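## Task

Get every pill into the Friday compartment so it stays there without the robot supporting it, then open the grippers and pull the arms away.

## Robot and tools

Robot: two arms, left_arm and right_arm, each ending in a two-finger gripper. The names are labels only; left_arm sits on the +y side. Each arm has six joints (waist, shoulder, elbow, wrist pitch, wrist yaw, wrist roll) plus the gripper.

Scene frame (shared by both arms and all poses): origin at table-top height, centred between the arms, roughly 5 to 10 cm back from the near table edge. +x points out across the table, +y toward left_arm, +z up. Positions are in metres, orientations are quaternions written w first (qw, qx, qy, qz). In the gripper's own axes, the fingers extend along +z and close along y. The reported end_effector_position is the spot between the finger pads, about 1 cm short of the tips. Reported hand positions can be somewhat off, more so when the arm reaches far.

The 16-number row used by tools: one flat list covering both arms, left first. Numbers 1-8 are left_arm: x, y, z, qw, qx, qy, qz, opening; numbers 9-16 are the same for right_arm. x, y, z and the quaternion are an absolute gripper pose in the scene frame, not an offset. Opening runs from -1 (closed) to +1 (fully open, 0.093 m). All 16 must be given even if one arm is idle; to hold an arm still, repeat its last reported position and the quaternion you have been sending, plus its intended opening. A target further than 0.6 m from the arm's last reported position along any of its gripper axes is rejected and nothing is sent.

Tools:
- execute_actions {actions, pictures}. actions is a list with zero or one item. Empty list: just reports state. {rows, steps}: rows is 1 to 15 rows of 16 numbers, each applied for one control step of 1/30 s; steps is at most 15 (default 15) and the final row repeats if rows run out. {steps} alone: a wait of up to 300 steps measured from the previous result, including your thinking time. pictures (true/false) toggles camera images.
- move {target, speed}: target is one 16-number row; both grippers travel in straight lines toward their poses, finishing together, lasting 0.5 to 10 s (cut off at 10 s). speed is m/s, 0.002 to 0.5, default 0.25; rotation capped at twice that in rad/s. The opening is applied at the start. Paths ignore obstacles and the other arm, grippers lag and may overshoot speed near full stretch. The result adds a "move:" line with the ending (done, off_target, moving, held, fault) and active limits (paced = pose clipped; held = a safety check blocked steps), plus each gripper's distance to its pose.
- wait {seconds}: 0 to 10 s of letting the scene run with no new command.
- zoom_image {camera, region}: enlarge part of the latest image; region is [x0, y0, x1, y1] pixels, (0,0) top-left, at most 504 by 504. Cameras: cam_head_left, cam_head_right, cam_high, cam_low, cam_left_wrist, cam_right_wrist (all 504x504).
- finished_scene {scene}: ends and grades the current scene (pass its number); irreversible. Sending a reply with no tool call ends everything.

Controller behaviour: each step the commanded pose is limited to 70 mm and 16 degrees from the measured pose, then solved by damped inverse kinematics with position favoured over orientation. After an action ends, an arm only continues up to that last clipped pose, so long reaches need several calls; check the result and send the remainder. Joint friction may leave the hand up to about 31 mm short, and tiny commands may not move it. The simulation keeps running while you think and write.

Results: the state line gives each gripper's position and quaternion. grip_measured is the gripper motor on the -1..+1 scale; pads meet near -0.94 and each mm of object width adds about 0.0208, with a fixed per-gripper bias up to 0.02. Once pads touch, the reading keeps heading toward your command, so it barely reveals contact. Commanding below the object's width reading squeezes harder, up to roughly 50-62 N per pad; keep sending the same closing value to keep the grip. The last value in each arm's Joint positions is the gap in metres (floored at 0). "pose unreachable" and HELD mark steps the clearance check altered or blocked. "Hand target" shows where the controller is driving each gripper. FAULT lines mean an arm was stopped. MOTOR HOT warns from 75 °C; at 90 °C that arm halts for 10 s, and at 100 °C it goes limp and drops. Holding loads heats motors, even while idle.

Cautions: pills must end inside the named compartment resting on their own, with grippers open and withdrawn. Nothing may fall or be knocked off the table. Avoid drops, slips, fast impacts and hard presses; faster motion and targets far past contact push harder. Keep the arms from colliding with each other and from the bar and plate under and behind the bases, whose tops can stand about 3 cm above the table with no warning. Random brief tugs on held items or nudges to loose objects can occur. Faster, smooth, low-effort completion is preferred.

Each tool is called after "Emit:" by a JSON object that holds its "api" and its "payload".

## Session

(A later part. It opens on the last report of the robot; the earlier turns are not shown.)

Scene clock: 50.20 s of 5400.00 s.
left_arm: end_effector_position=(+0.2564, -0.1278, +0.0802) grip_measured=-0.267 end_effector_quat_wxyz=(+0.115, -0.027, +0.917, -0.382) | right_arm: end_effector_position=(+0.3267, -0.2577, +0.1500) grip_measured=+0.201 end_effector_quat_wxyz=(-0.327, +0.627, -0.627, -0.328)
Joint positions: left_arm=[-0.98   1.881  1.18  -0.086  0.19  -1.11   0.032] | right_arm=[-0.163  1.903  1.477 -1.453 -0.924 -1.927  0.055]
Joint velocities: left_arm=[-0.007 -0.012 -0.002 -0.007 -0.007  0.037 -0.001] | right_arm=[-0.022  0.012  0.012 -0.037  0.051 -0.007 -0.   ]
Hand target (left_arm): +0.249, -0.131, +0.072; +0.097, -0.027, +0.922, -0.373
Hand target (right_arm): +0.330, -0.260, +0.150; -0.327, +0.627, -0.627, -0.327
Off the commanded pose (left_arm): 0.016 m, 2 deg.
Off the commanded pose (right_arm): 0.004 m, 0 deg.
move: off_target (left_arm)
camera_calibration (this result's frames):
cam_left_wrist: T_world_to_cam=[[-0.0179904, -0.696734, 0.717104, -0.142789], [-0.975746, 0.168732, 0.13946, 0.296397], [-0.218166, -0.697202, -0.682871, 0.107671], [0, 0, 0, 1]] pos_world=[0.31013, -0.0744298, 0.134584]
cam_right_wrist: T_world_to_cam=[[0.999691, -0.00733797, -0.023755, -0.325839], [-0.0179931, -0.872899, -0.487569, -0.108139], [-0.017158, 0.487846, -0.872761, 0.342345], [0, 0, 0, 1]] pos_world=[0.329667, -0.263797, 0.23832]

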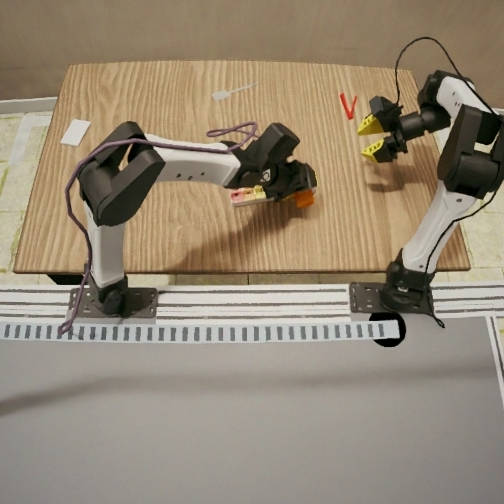

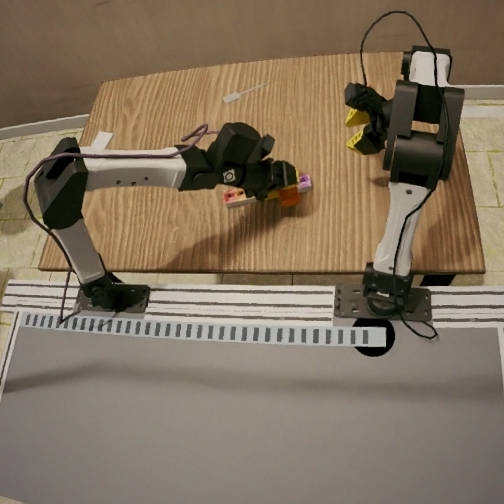

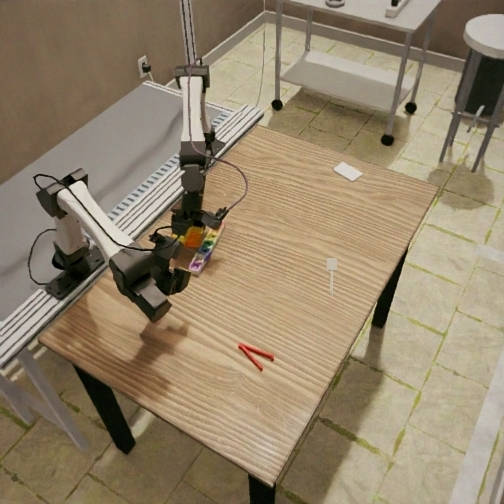

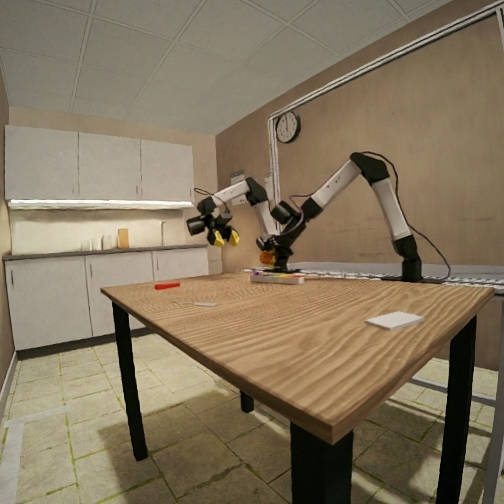

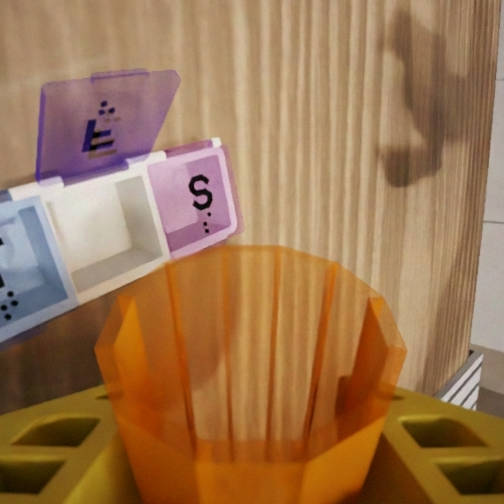

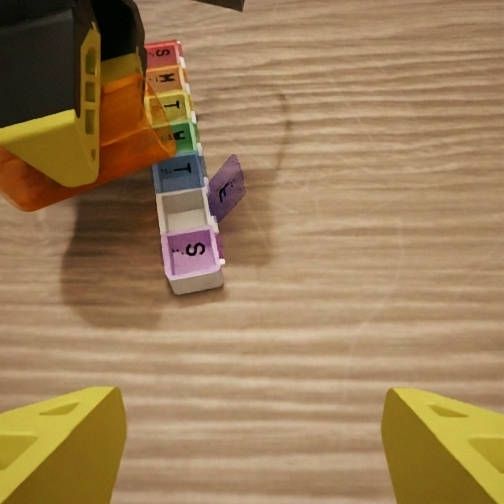

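Emit:
{"api": "move", "payload": {"target": [0.251,-0.137,0.046,0.024,-0.058,0.923,-0.38,-0.3, 0.33,-0.26,0.15,0.327,-0.627,0.627,0.327,0.2], "speed": 0.04}}

Scene clock: 53.27 s of 5400.00 s.
left_arm: end_effector_position=(+0.2483, -0.1379, +0.0529) grip_measured=-0.267 end_effector_quat_wxyz=(+0.036, -0.048, +0.920, -0.388) | right_arm: end_effector_position=(+0.3267, -0.2577, +0.1500) grip_measured=+0.201 end_effector_quat_wxyz=(-0.327, +0.627, -0.627, -0.328)
Joint positions: left_arm=[-0.962  1.976  1.217 -0.088  0.321 -1.182  0.032] | right_arm=[-0.163  1.903  1.477 -1.453 -0.924 -1.927  0.055]
Joint velocities: left_arm=[-0.012 -0.007  0.002 -0.066  0.081 -0.037  0.   ] | right_arm=[-0.027 -0.007 -0.017 -0.007  0.007 -0.022 -0.001]
Hand target (left_arm): +0.251, -0.137, +0.046; +0.024, -0.059, +0.922, -0.381
Hand target (right_arm): +0.330, -0.260, +0.150; -0.327, +0.627, -0.627, -0.327
Off the commanded pose (left_arm): 0.007 m, 2 deg.
Off the commanded pose (right_arm): 0.004 m, 0 deg.
move: done
camera_calibration (this result's frames):
cam_left_wrist: T_world_to_cam=[[0.0825214, -0.685402, 0.723474, -0.154125], [-0.936586, 0.194756, 0.291336, 0.279775], [-0.340583, -0.701637, -0.625866, 0.10694], [0, 0, 0, 1]] pos_world=[0.311174, -0.0850927, 0.0969267]
cam_right_wrist: T_world_to_cam=[[0.999691, -0.00733797, -0.023755, -0.325839], [-0.0179931, -0.872899, -0.487569, -0.108139], [-0.017158, 0.487846, -0.872761, 0.342345], [0, 0, 0, 1]] pos_world=[0.329667, -0.263797, 0.23832]

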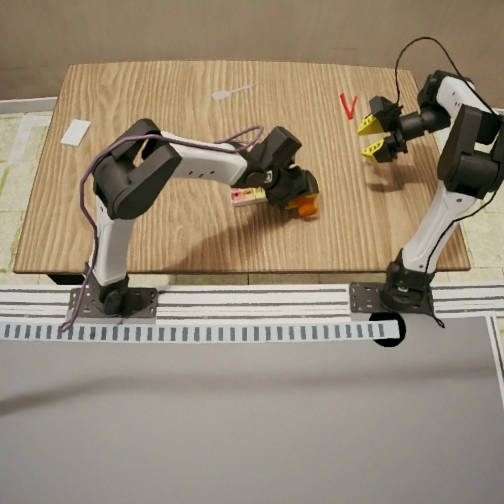

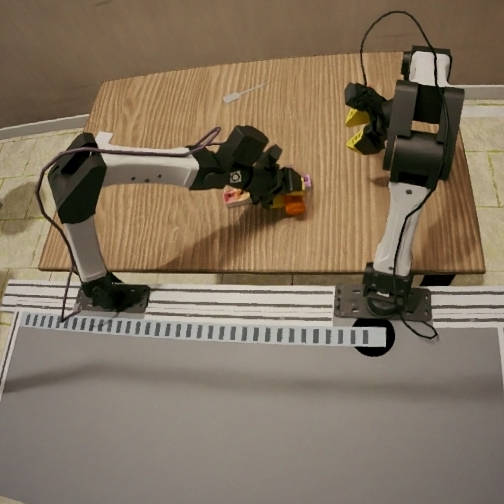

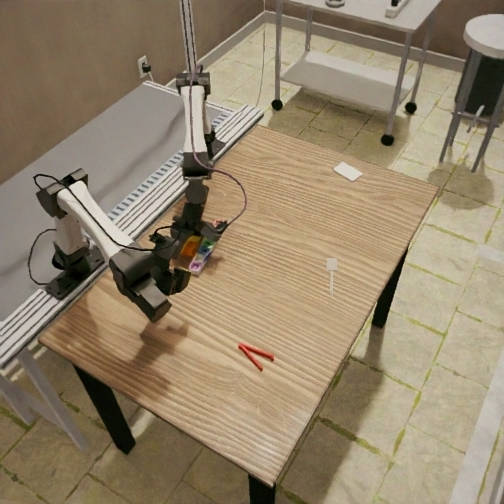

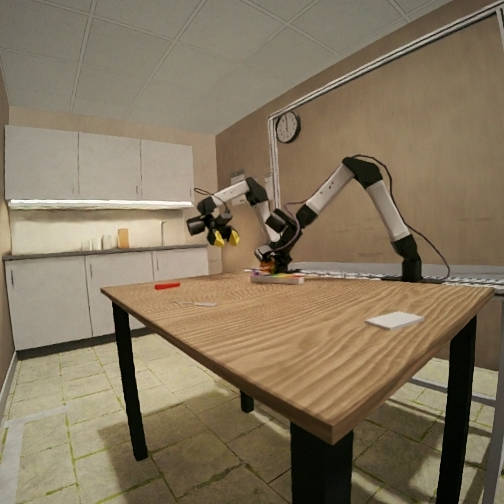

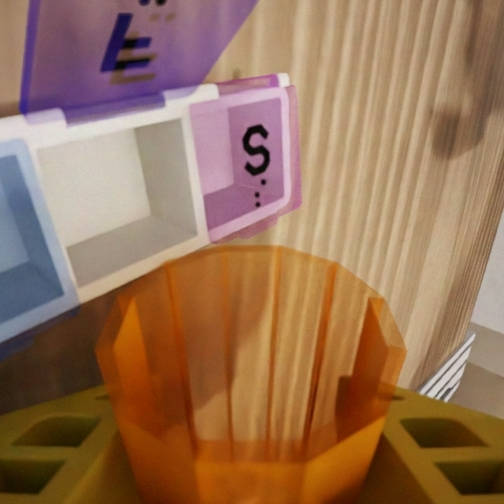

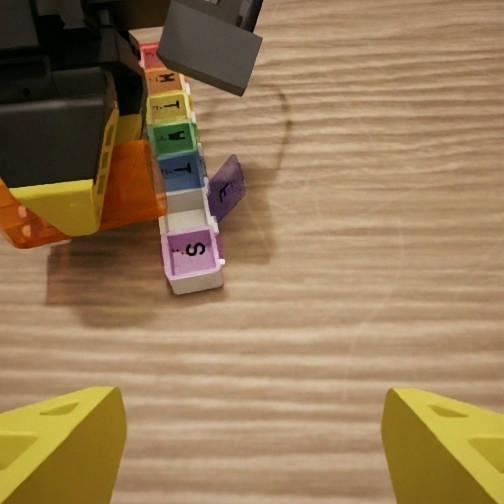

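Emit:
{"api": "move", "payload": {"target": [0.263,-0.134,0.056,-0.071,-0.097,0.913,-0.392,-0.3, 0.33,-0.26,0.15,0.327,-0.627,0.627,0.327,0.2], "speed": 0.03}}

Emit:
{"api": "zoom_image", "payload": {"camera": "cam_right_wrist", "region": [60,100,270,310]}}

Scene clock: 58.03 s of 5400.00 s.
left_arm: end_effector_position=(+0.2612, -0.1361, +0.0645) grip_measured=-0.267 end_effector_quat_wxyz=(-0.056, -0.085, +0.909, -0.404) | right_arm: end_effector_position=(+0.3267, -0.2577, +0.1500) grip_measured=+0.201 end_effector_quat_wxyz=(-0.327, +0.627, -0.627, -0.328)
Joint positions: left_arm=[-0.879  2.023  1.331 -0.209  0.515 -1.243  0.032] | right_arm=[-0.163  1.903  1.477 -1.453 -0.924 -1.927  0.055]
Joint velocities: left_arm=[ 0.007  0.012 -0.002 -0.022  0.066 -0.051 -0.001] | right_arm=[-0.012  0.002 -0.002  0.022 -0.095 -0.007  0.   ]
Hand target (left_arm): +0.263, -0.134, +0.056; -0.070, -0.098, +0.912, -0.393
Hand target (right_arm): +0.330, -0.260, +0.150; -0.327, +0.627, -0.627, -0.327
Off the commanded pose (left_arm): 0.009 m, 3 deg.
Off the commanded pose (right_arm): 0.004 m, 0 deg.
move: off_target (left_arm)
camera_calibration (this result's frames):
cam_left_wrist: T_world_to_cam=[[0.2222, -0.65007, 0.726661, -0.194198], [-0.862428, 0.216608, 0.457492, 0.260999], [-0.454802, -0.728347, -0.512509, 0.138767], [0, 0, 0, 1]] pos_world=[0.331355, -0.0817061, 0.0928301]
cam_right_wrist: T_world_to_cam=[[0.999691, -0.00733797, -0.023755, -0.325839], [-0.0179931, -0.872899, -0.487569, -0.108139], [-0.017158, 0.487846, -0.872761, 0.342345], [0, 0, 0, 1]] pos_world=[0.329667, -0.263797, 0.23832]

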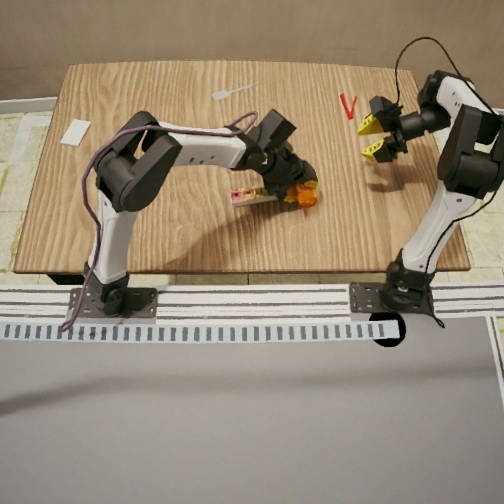

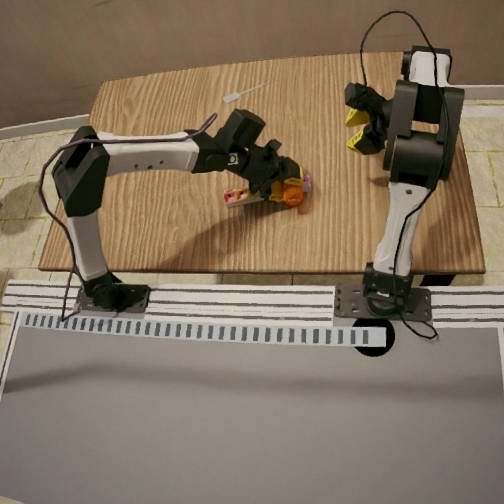

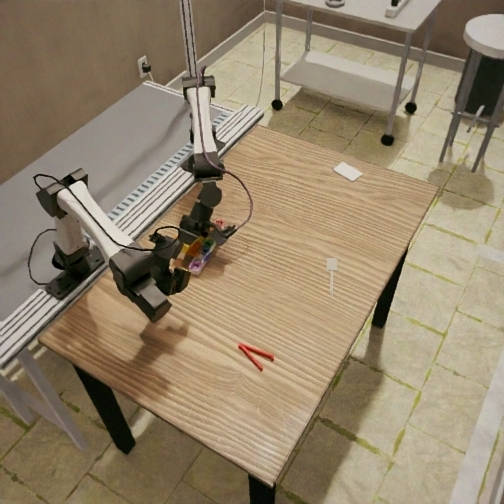

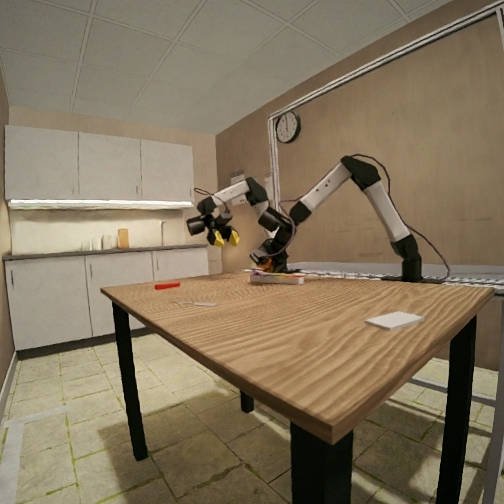

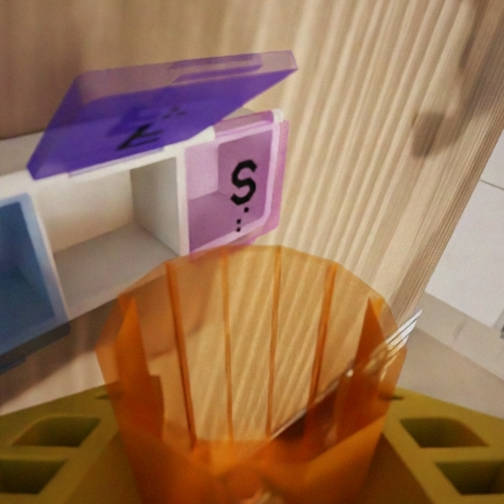

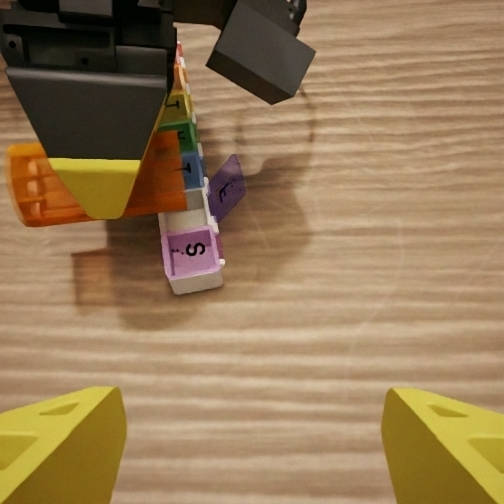

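Region (60, 100, 270, 310) of cam_right_wrist's 504x504 image, scaled by 2.400, with more detail than that image has.

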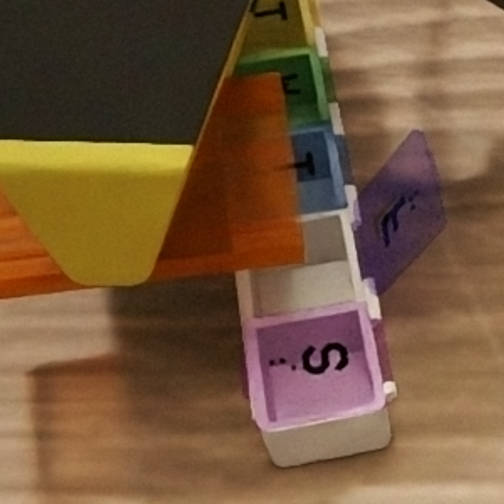

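Emit:
{"api": "move", "payload": {"target": [0.265,-0.131,0.052,-0.158,-0.132,0.894,-0.399,-0.3, 0.33,-0.26,0.15,0.327,-0.627,0.627,0.327,0.2], "speed": 0.025}}

Emit:
{"api": "zoom_image", "payload": {"camera": "cam_right_wrist", "region": [60,100,270,310]}}

Scene clock: 63.20 s of 5400.00 s.
left_arm: end_effector_position=(+0.2629, -0.1332, +0.0599) grip_measured=-0.267 end_effector_quat_wxyz=(-0.143, -0.119, +0.893, -0.410) | right_arm: end_effector_position=(+0.3267, -0.2577, +0.1500) grip_measured=+0.201 end_effector_quat_wxyz=(-0.327, +0.627, -0.627, -0.328)
Joint positions: left_arm=[-0.826  2.085  1.384 -0.26   0.681 -1.309  0.032] | right_arm=[-0.163  1.903  1.477 -1.453 -0.924 -1.927  0.055]
Joint velocities: left_arm=[-0.002  0.002 -0.002  0.007 -0.037  0.037 -0.002] | right_arm=[-0.007 -0.002  0.012 -0.007 -0.051 -0.095 -0.001]
Hand target (left_arm): +0.265, -0.131, +0.053; -0.157, -0.132, +0.893, -0.401
Hand target (right_arm): +0.330, -0.260, +0.150; -0.327, +0.627, -0.627, -0.327
Off the commanded pose (left_arm): 0.008 m, 3 deg.
Off the commanded pose (right_arm): 0.004 m, 0 deg.
move: off_target (left_arm)
camera_calibration (this result's frames):
cam_left_wrist: T_world_to_cam=[[0.35257, -0.625313, 0.696188, -0.218552], [-0.761287, 0.240971, 0.601977, 0.232015], [-0.544185, -0.742237, -0.391084, 0.153679], [0, 0, 0, 1]] pos_world=[0.337315, -0.0785062, 0.0725871]
cam_right_wrist: T_world_to_cam=[[0.999691, -0.00733797, -0.023755, -0.325839], [-0.0179931, -0.872899, -0.487569, -0.108139], [-0.017158, 0.487846, -0.872761, 0.342345], [0, 0, 0, 1]] pos_world=[0.329667, -0.263797, 0.23832]

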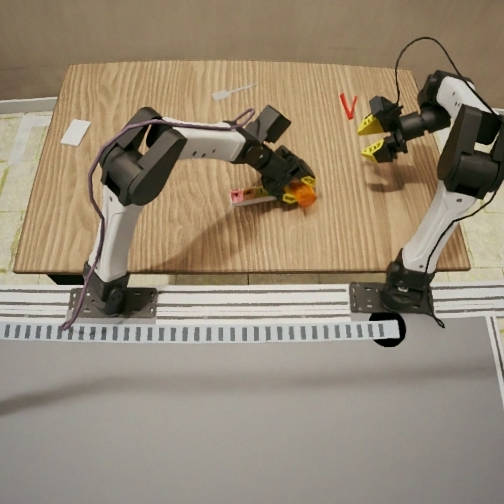

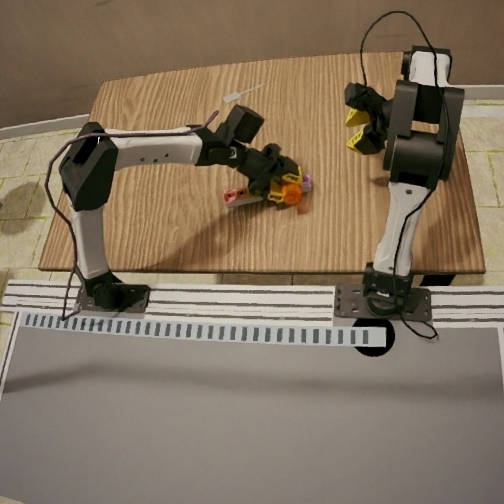

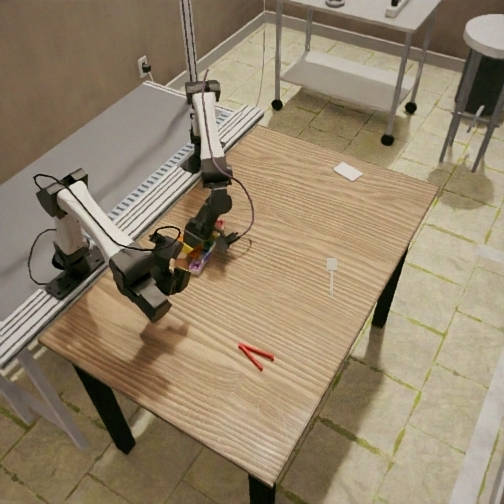

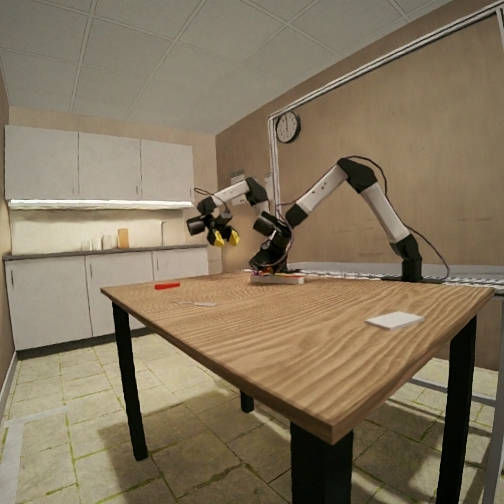

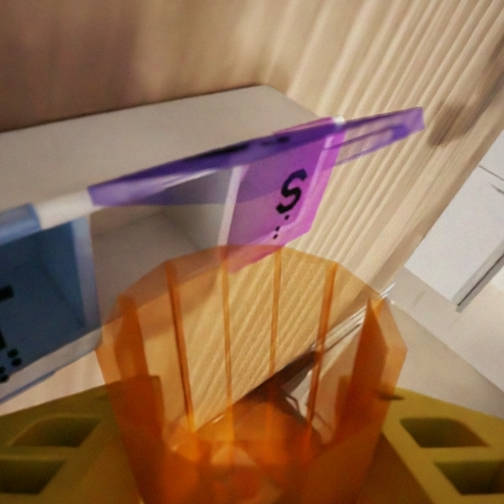

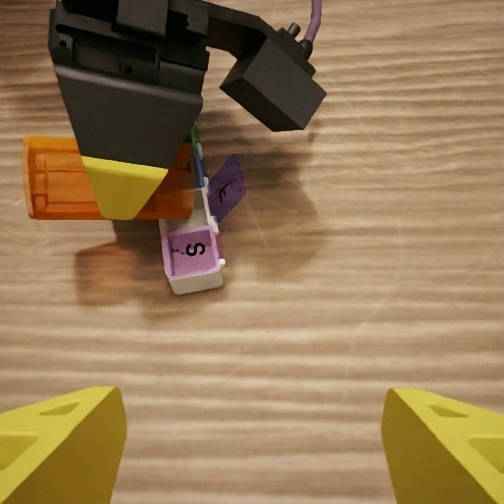

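Region (60, 100, 270, 310) of cam_right_wrist's 504x504 image, scaled by 2.400, with more detail than that image has.

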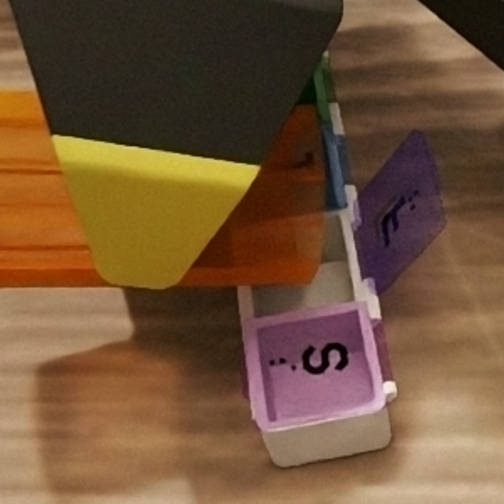

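Emit:
{"api": "move", "payload": {"target": [0.270,-0.130,0.056,-0.252,-0.169,0.864,-0.403,-0.3,0.33,-0.26,0.15,0.327,-0.627,0.627,0.327,0.2], "speed": 0.03}}

Emit:
{"api": "zoom_image", "payload": {"camera": "cam_right_wrist", "region": [40,80,300,340]}}

Scene clock: 68.43 s of 5400.00 s.
left_arm: end_effector_position=(+0.2677, -0.1321, +0.0634) grip_measured=-0.267 end_effector_quat_wxyz=(-0.238, -0.155, +0.865, -0.414) | right_arm: end_effector_position=(+0.3267, -0.2577, +0.1500) grip_measured=+0.201 end_effector_quat_wxyz=(-0.327, +0.627, -0.627, -0.328)
Joint positions: left_arm=[-0.774  2.159  1.471 -0.337  0.858 -1.383  0.032] | right_arm=[-0.163  1.903  1.477 -1.453 -0.924 -1.927  0.055]
Joint velocities: left_arm=[-0.002  0.002 -0.022 -0.007 -0.007 -0.051  0.   ] | right_arm=[ 0.007  0.012  0.007 -0.007  0.066 -0.022 -0.001]
Hand target (left_arm): +0.270, -0.130, +0.056; -0.251, -0.170, +0.863, -0.405
Hand target (right_arm): +0.330, -0.260, +0.150; -0.327, +0.627, -0.627, -0.327
Off the commanded pose (left_arm): 0.008 m, 3 deg.
Off the commanded pose (right_arm): 0.004 m, 0 deg.
move: off_target (left_arm)
camera_calibration (this result's frames):
cam_left_wrist: T_world_to_cam=[[0.487404, -0.599065, 0.635263, -0.250725], [-0.621693, 0.272779, 0.734227, 0.19173], [-0.613136, -0.752803, -0.239481, 0.165882], [0, 0, 0, 1]] pos_world=[0.34311, -0.0776239, 0.0582285]
cam_right_wrist: T_world_to_cam=[[0.999691, -0.00733797, -0.023755, -0.325839], [-0.0179931, -0.872899, -0.487569, -0.108139], [-0.017158, 0.487846, -0.872761, 0.342345], [0, 0, 0, 1]] pos_world=[0.329667, -0.263797, 0.23832]

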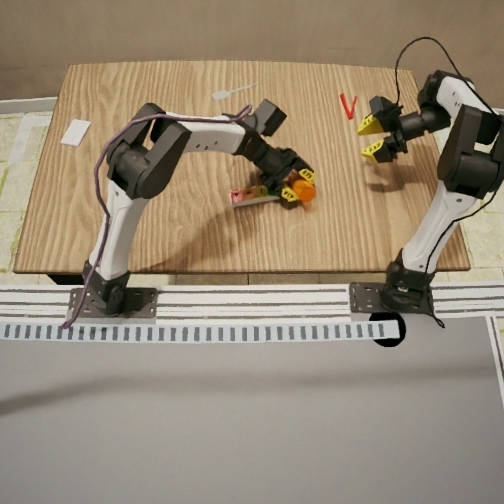

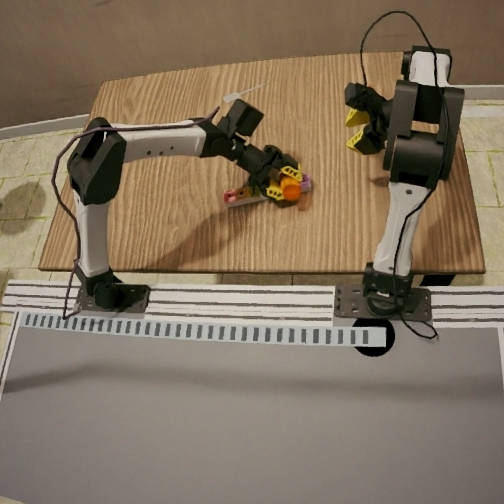

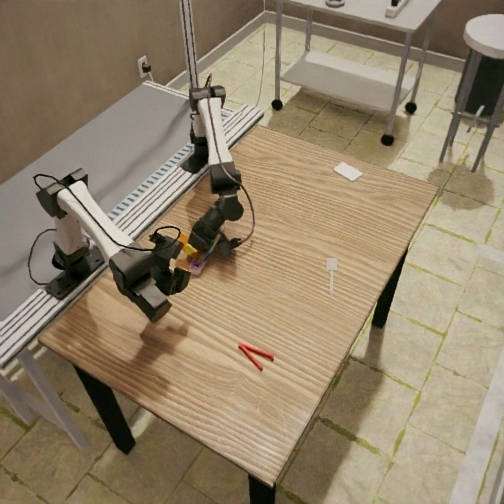

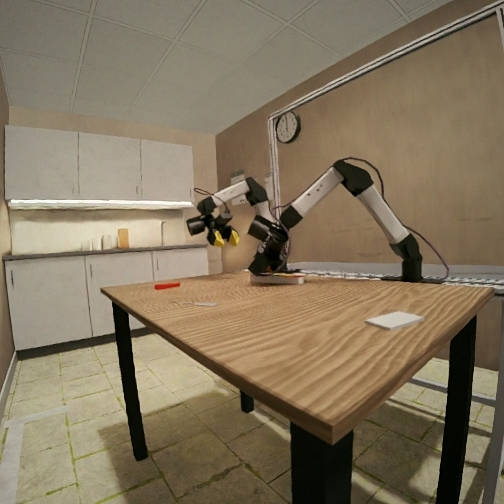

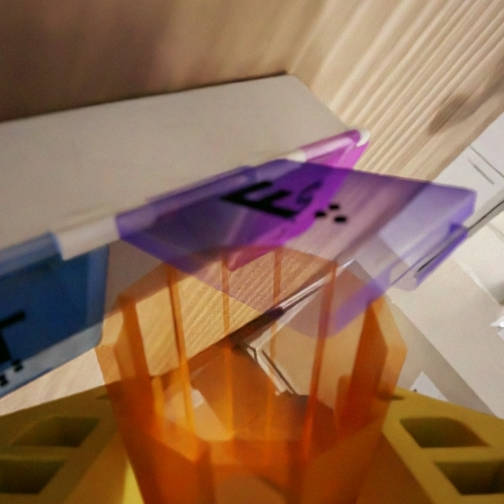

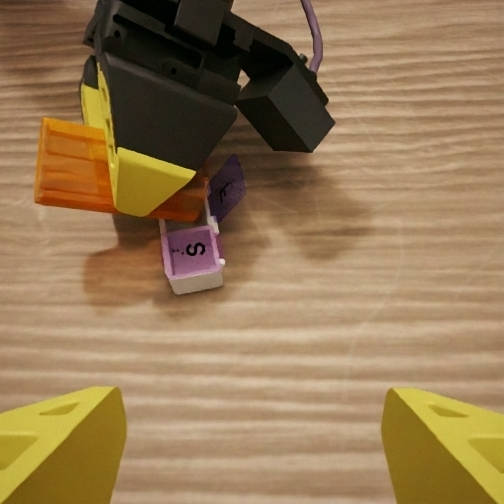

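Region (40, 80, 300, 340) of cam_right_wrist's 504x504 image, scaled by 1.938, with more detail than that image has.

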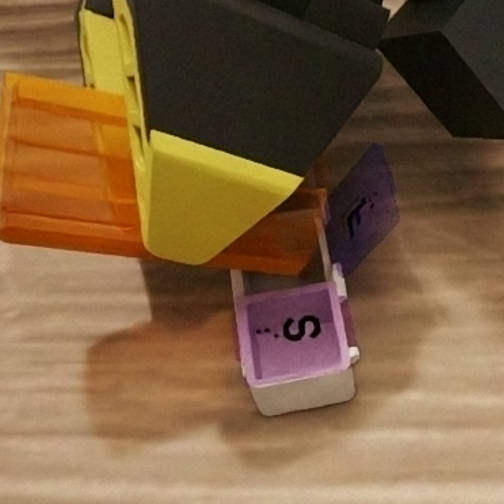

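Emit:
{"api": "move", "payload": {"target": [0.274,-0.129,0.062,-0.327,-0.198,0.832,-0.403,-0.3,0.33,-0.26,0.15,0.327,-0.627,0.627,0.327,0.2], "speed": 0.03}}

Emit:
{"api": "zoom_image", "payload": {"camera": "cam_right_wrist", "region": [20,80,280,340]}}

Scene clock: 72.83 s of 5400.00 s.
left_arm: end_effector_position=(+0.2738, -0.1262, +0.0695) grip_measured=-0.267 end_effector_quat_wxyz=(-0.323, -0.188, +0.829, -0.416) | right_arm: end_effector_position=(+0.3267, -0.2577, +0.1500) grip_measured=+0.201 end_effector_quat_wxyz=(-0.327, +0.627, -0.627, -0.328)
Joint positions: left_arm=[-0.724  2.219  1.537 -0.402  1.022 -1.447  0.032] | right_arm=[-0.163  1.903  1.477 -1.453 -0.924 -1.927  0.055]
Joint velocities: left_arm=[ 0.007  0.002 -0.007 -0.037 -0.037  0.081  0.   ] | right_arm=[-0.007  0.007 -0.002 -0.051  0.051  0.022  0.   ]
Hand target (left_arm): +0.274, -0.129, +0.062; -0.326, -0.198, +0.831, -0.404
Hand target (right_arm): +0.330, -0.260, +0.150; -0.327, +0.627, -0.627, -0.327
Off the commanded pose (left_arm): 0.008 m, 2 deg.
Off the commanded pose (right_arm): 0.004 m, 0 deg.
move: done
camera_calibration (this result's frames):
cam_left_wrist: T_world_to_cam=[[0.600988, -0.573691, 0.5565, -0.276466], [-0.472021, 0.307119, 0.826362, 0.146353], [-0.644988, -0.759313, -0.0862191, 0.172835], [0, 0, 0, 1]] pos_world=[0.346711, -0.0723182, 0.0478144]
cam_right_wrist: T_world_to_cam=[[0.999691, -0.00733797, -0.023755, -0.325839], [-0.0179931, -0.872899, -0.487569, -0.108139], [-0.017158, 0.487846, -0.872761, 0.342345], [0, 0, 0, 1]] pos_world=[0.329667, -0.263797, 0.23832]

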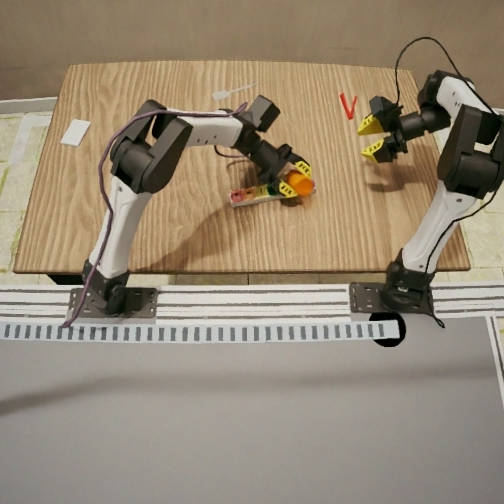

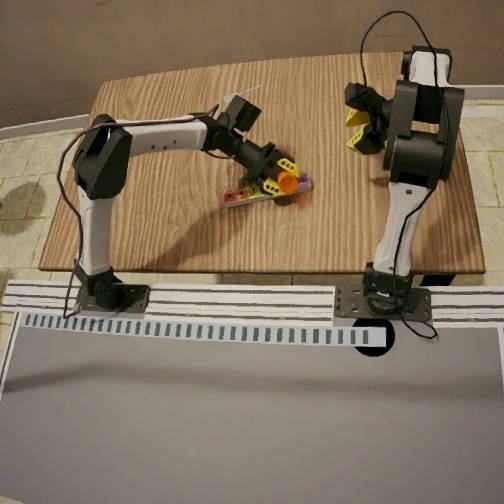

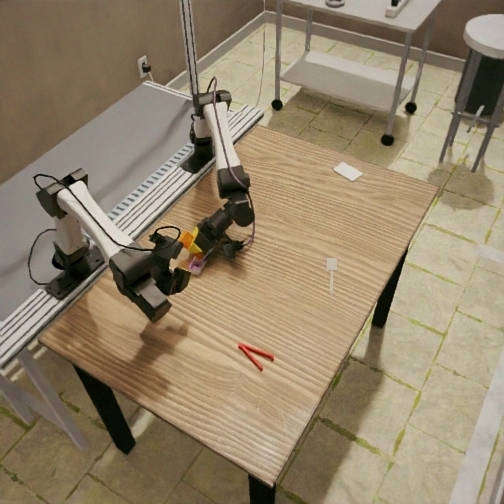

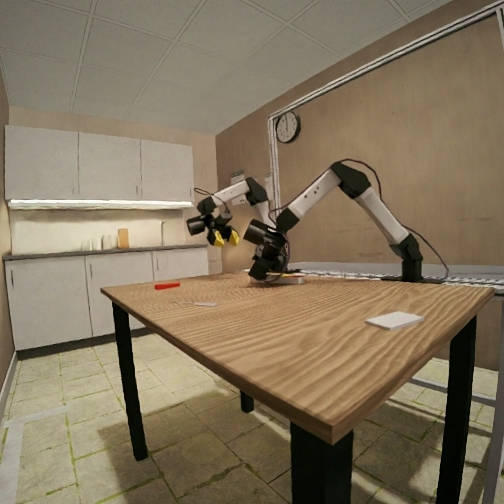

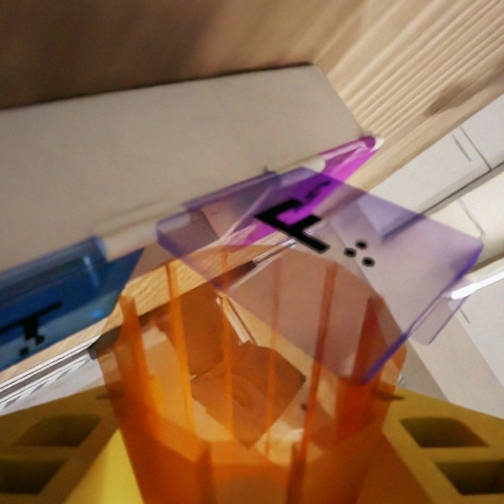

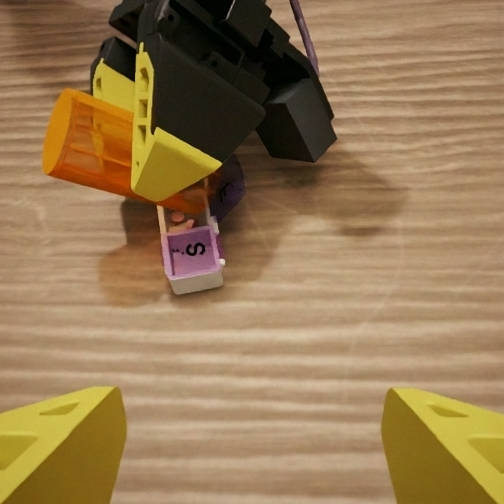

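Region (20, 80, 280, 340) of cam_right_wrist's 504x504 image, scaled by 1.938, with more detail than that image has.

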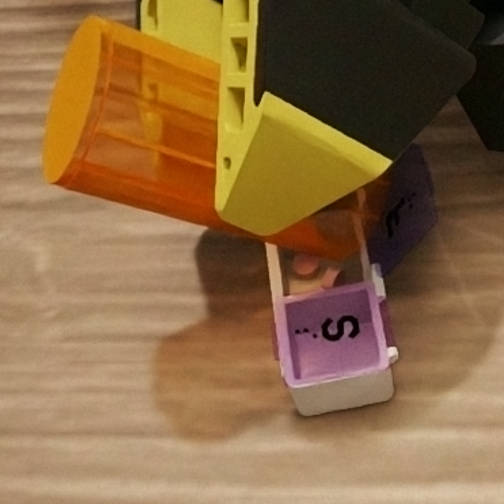

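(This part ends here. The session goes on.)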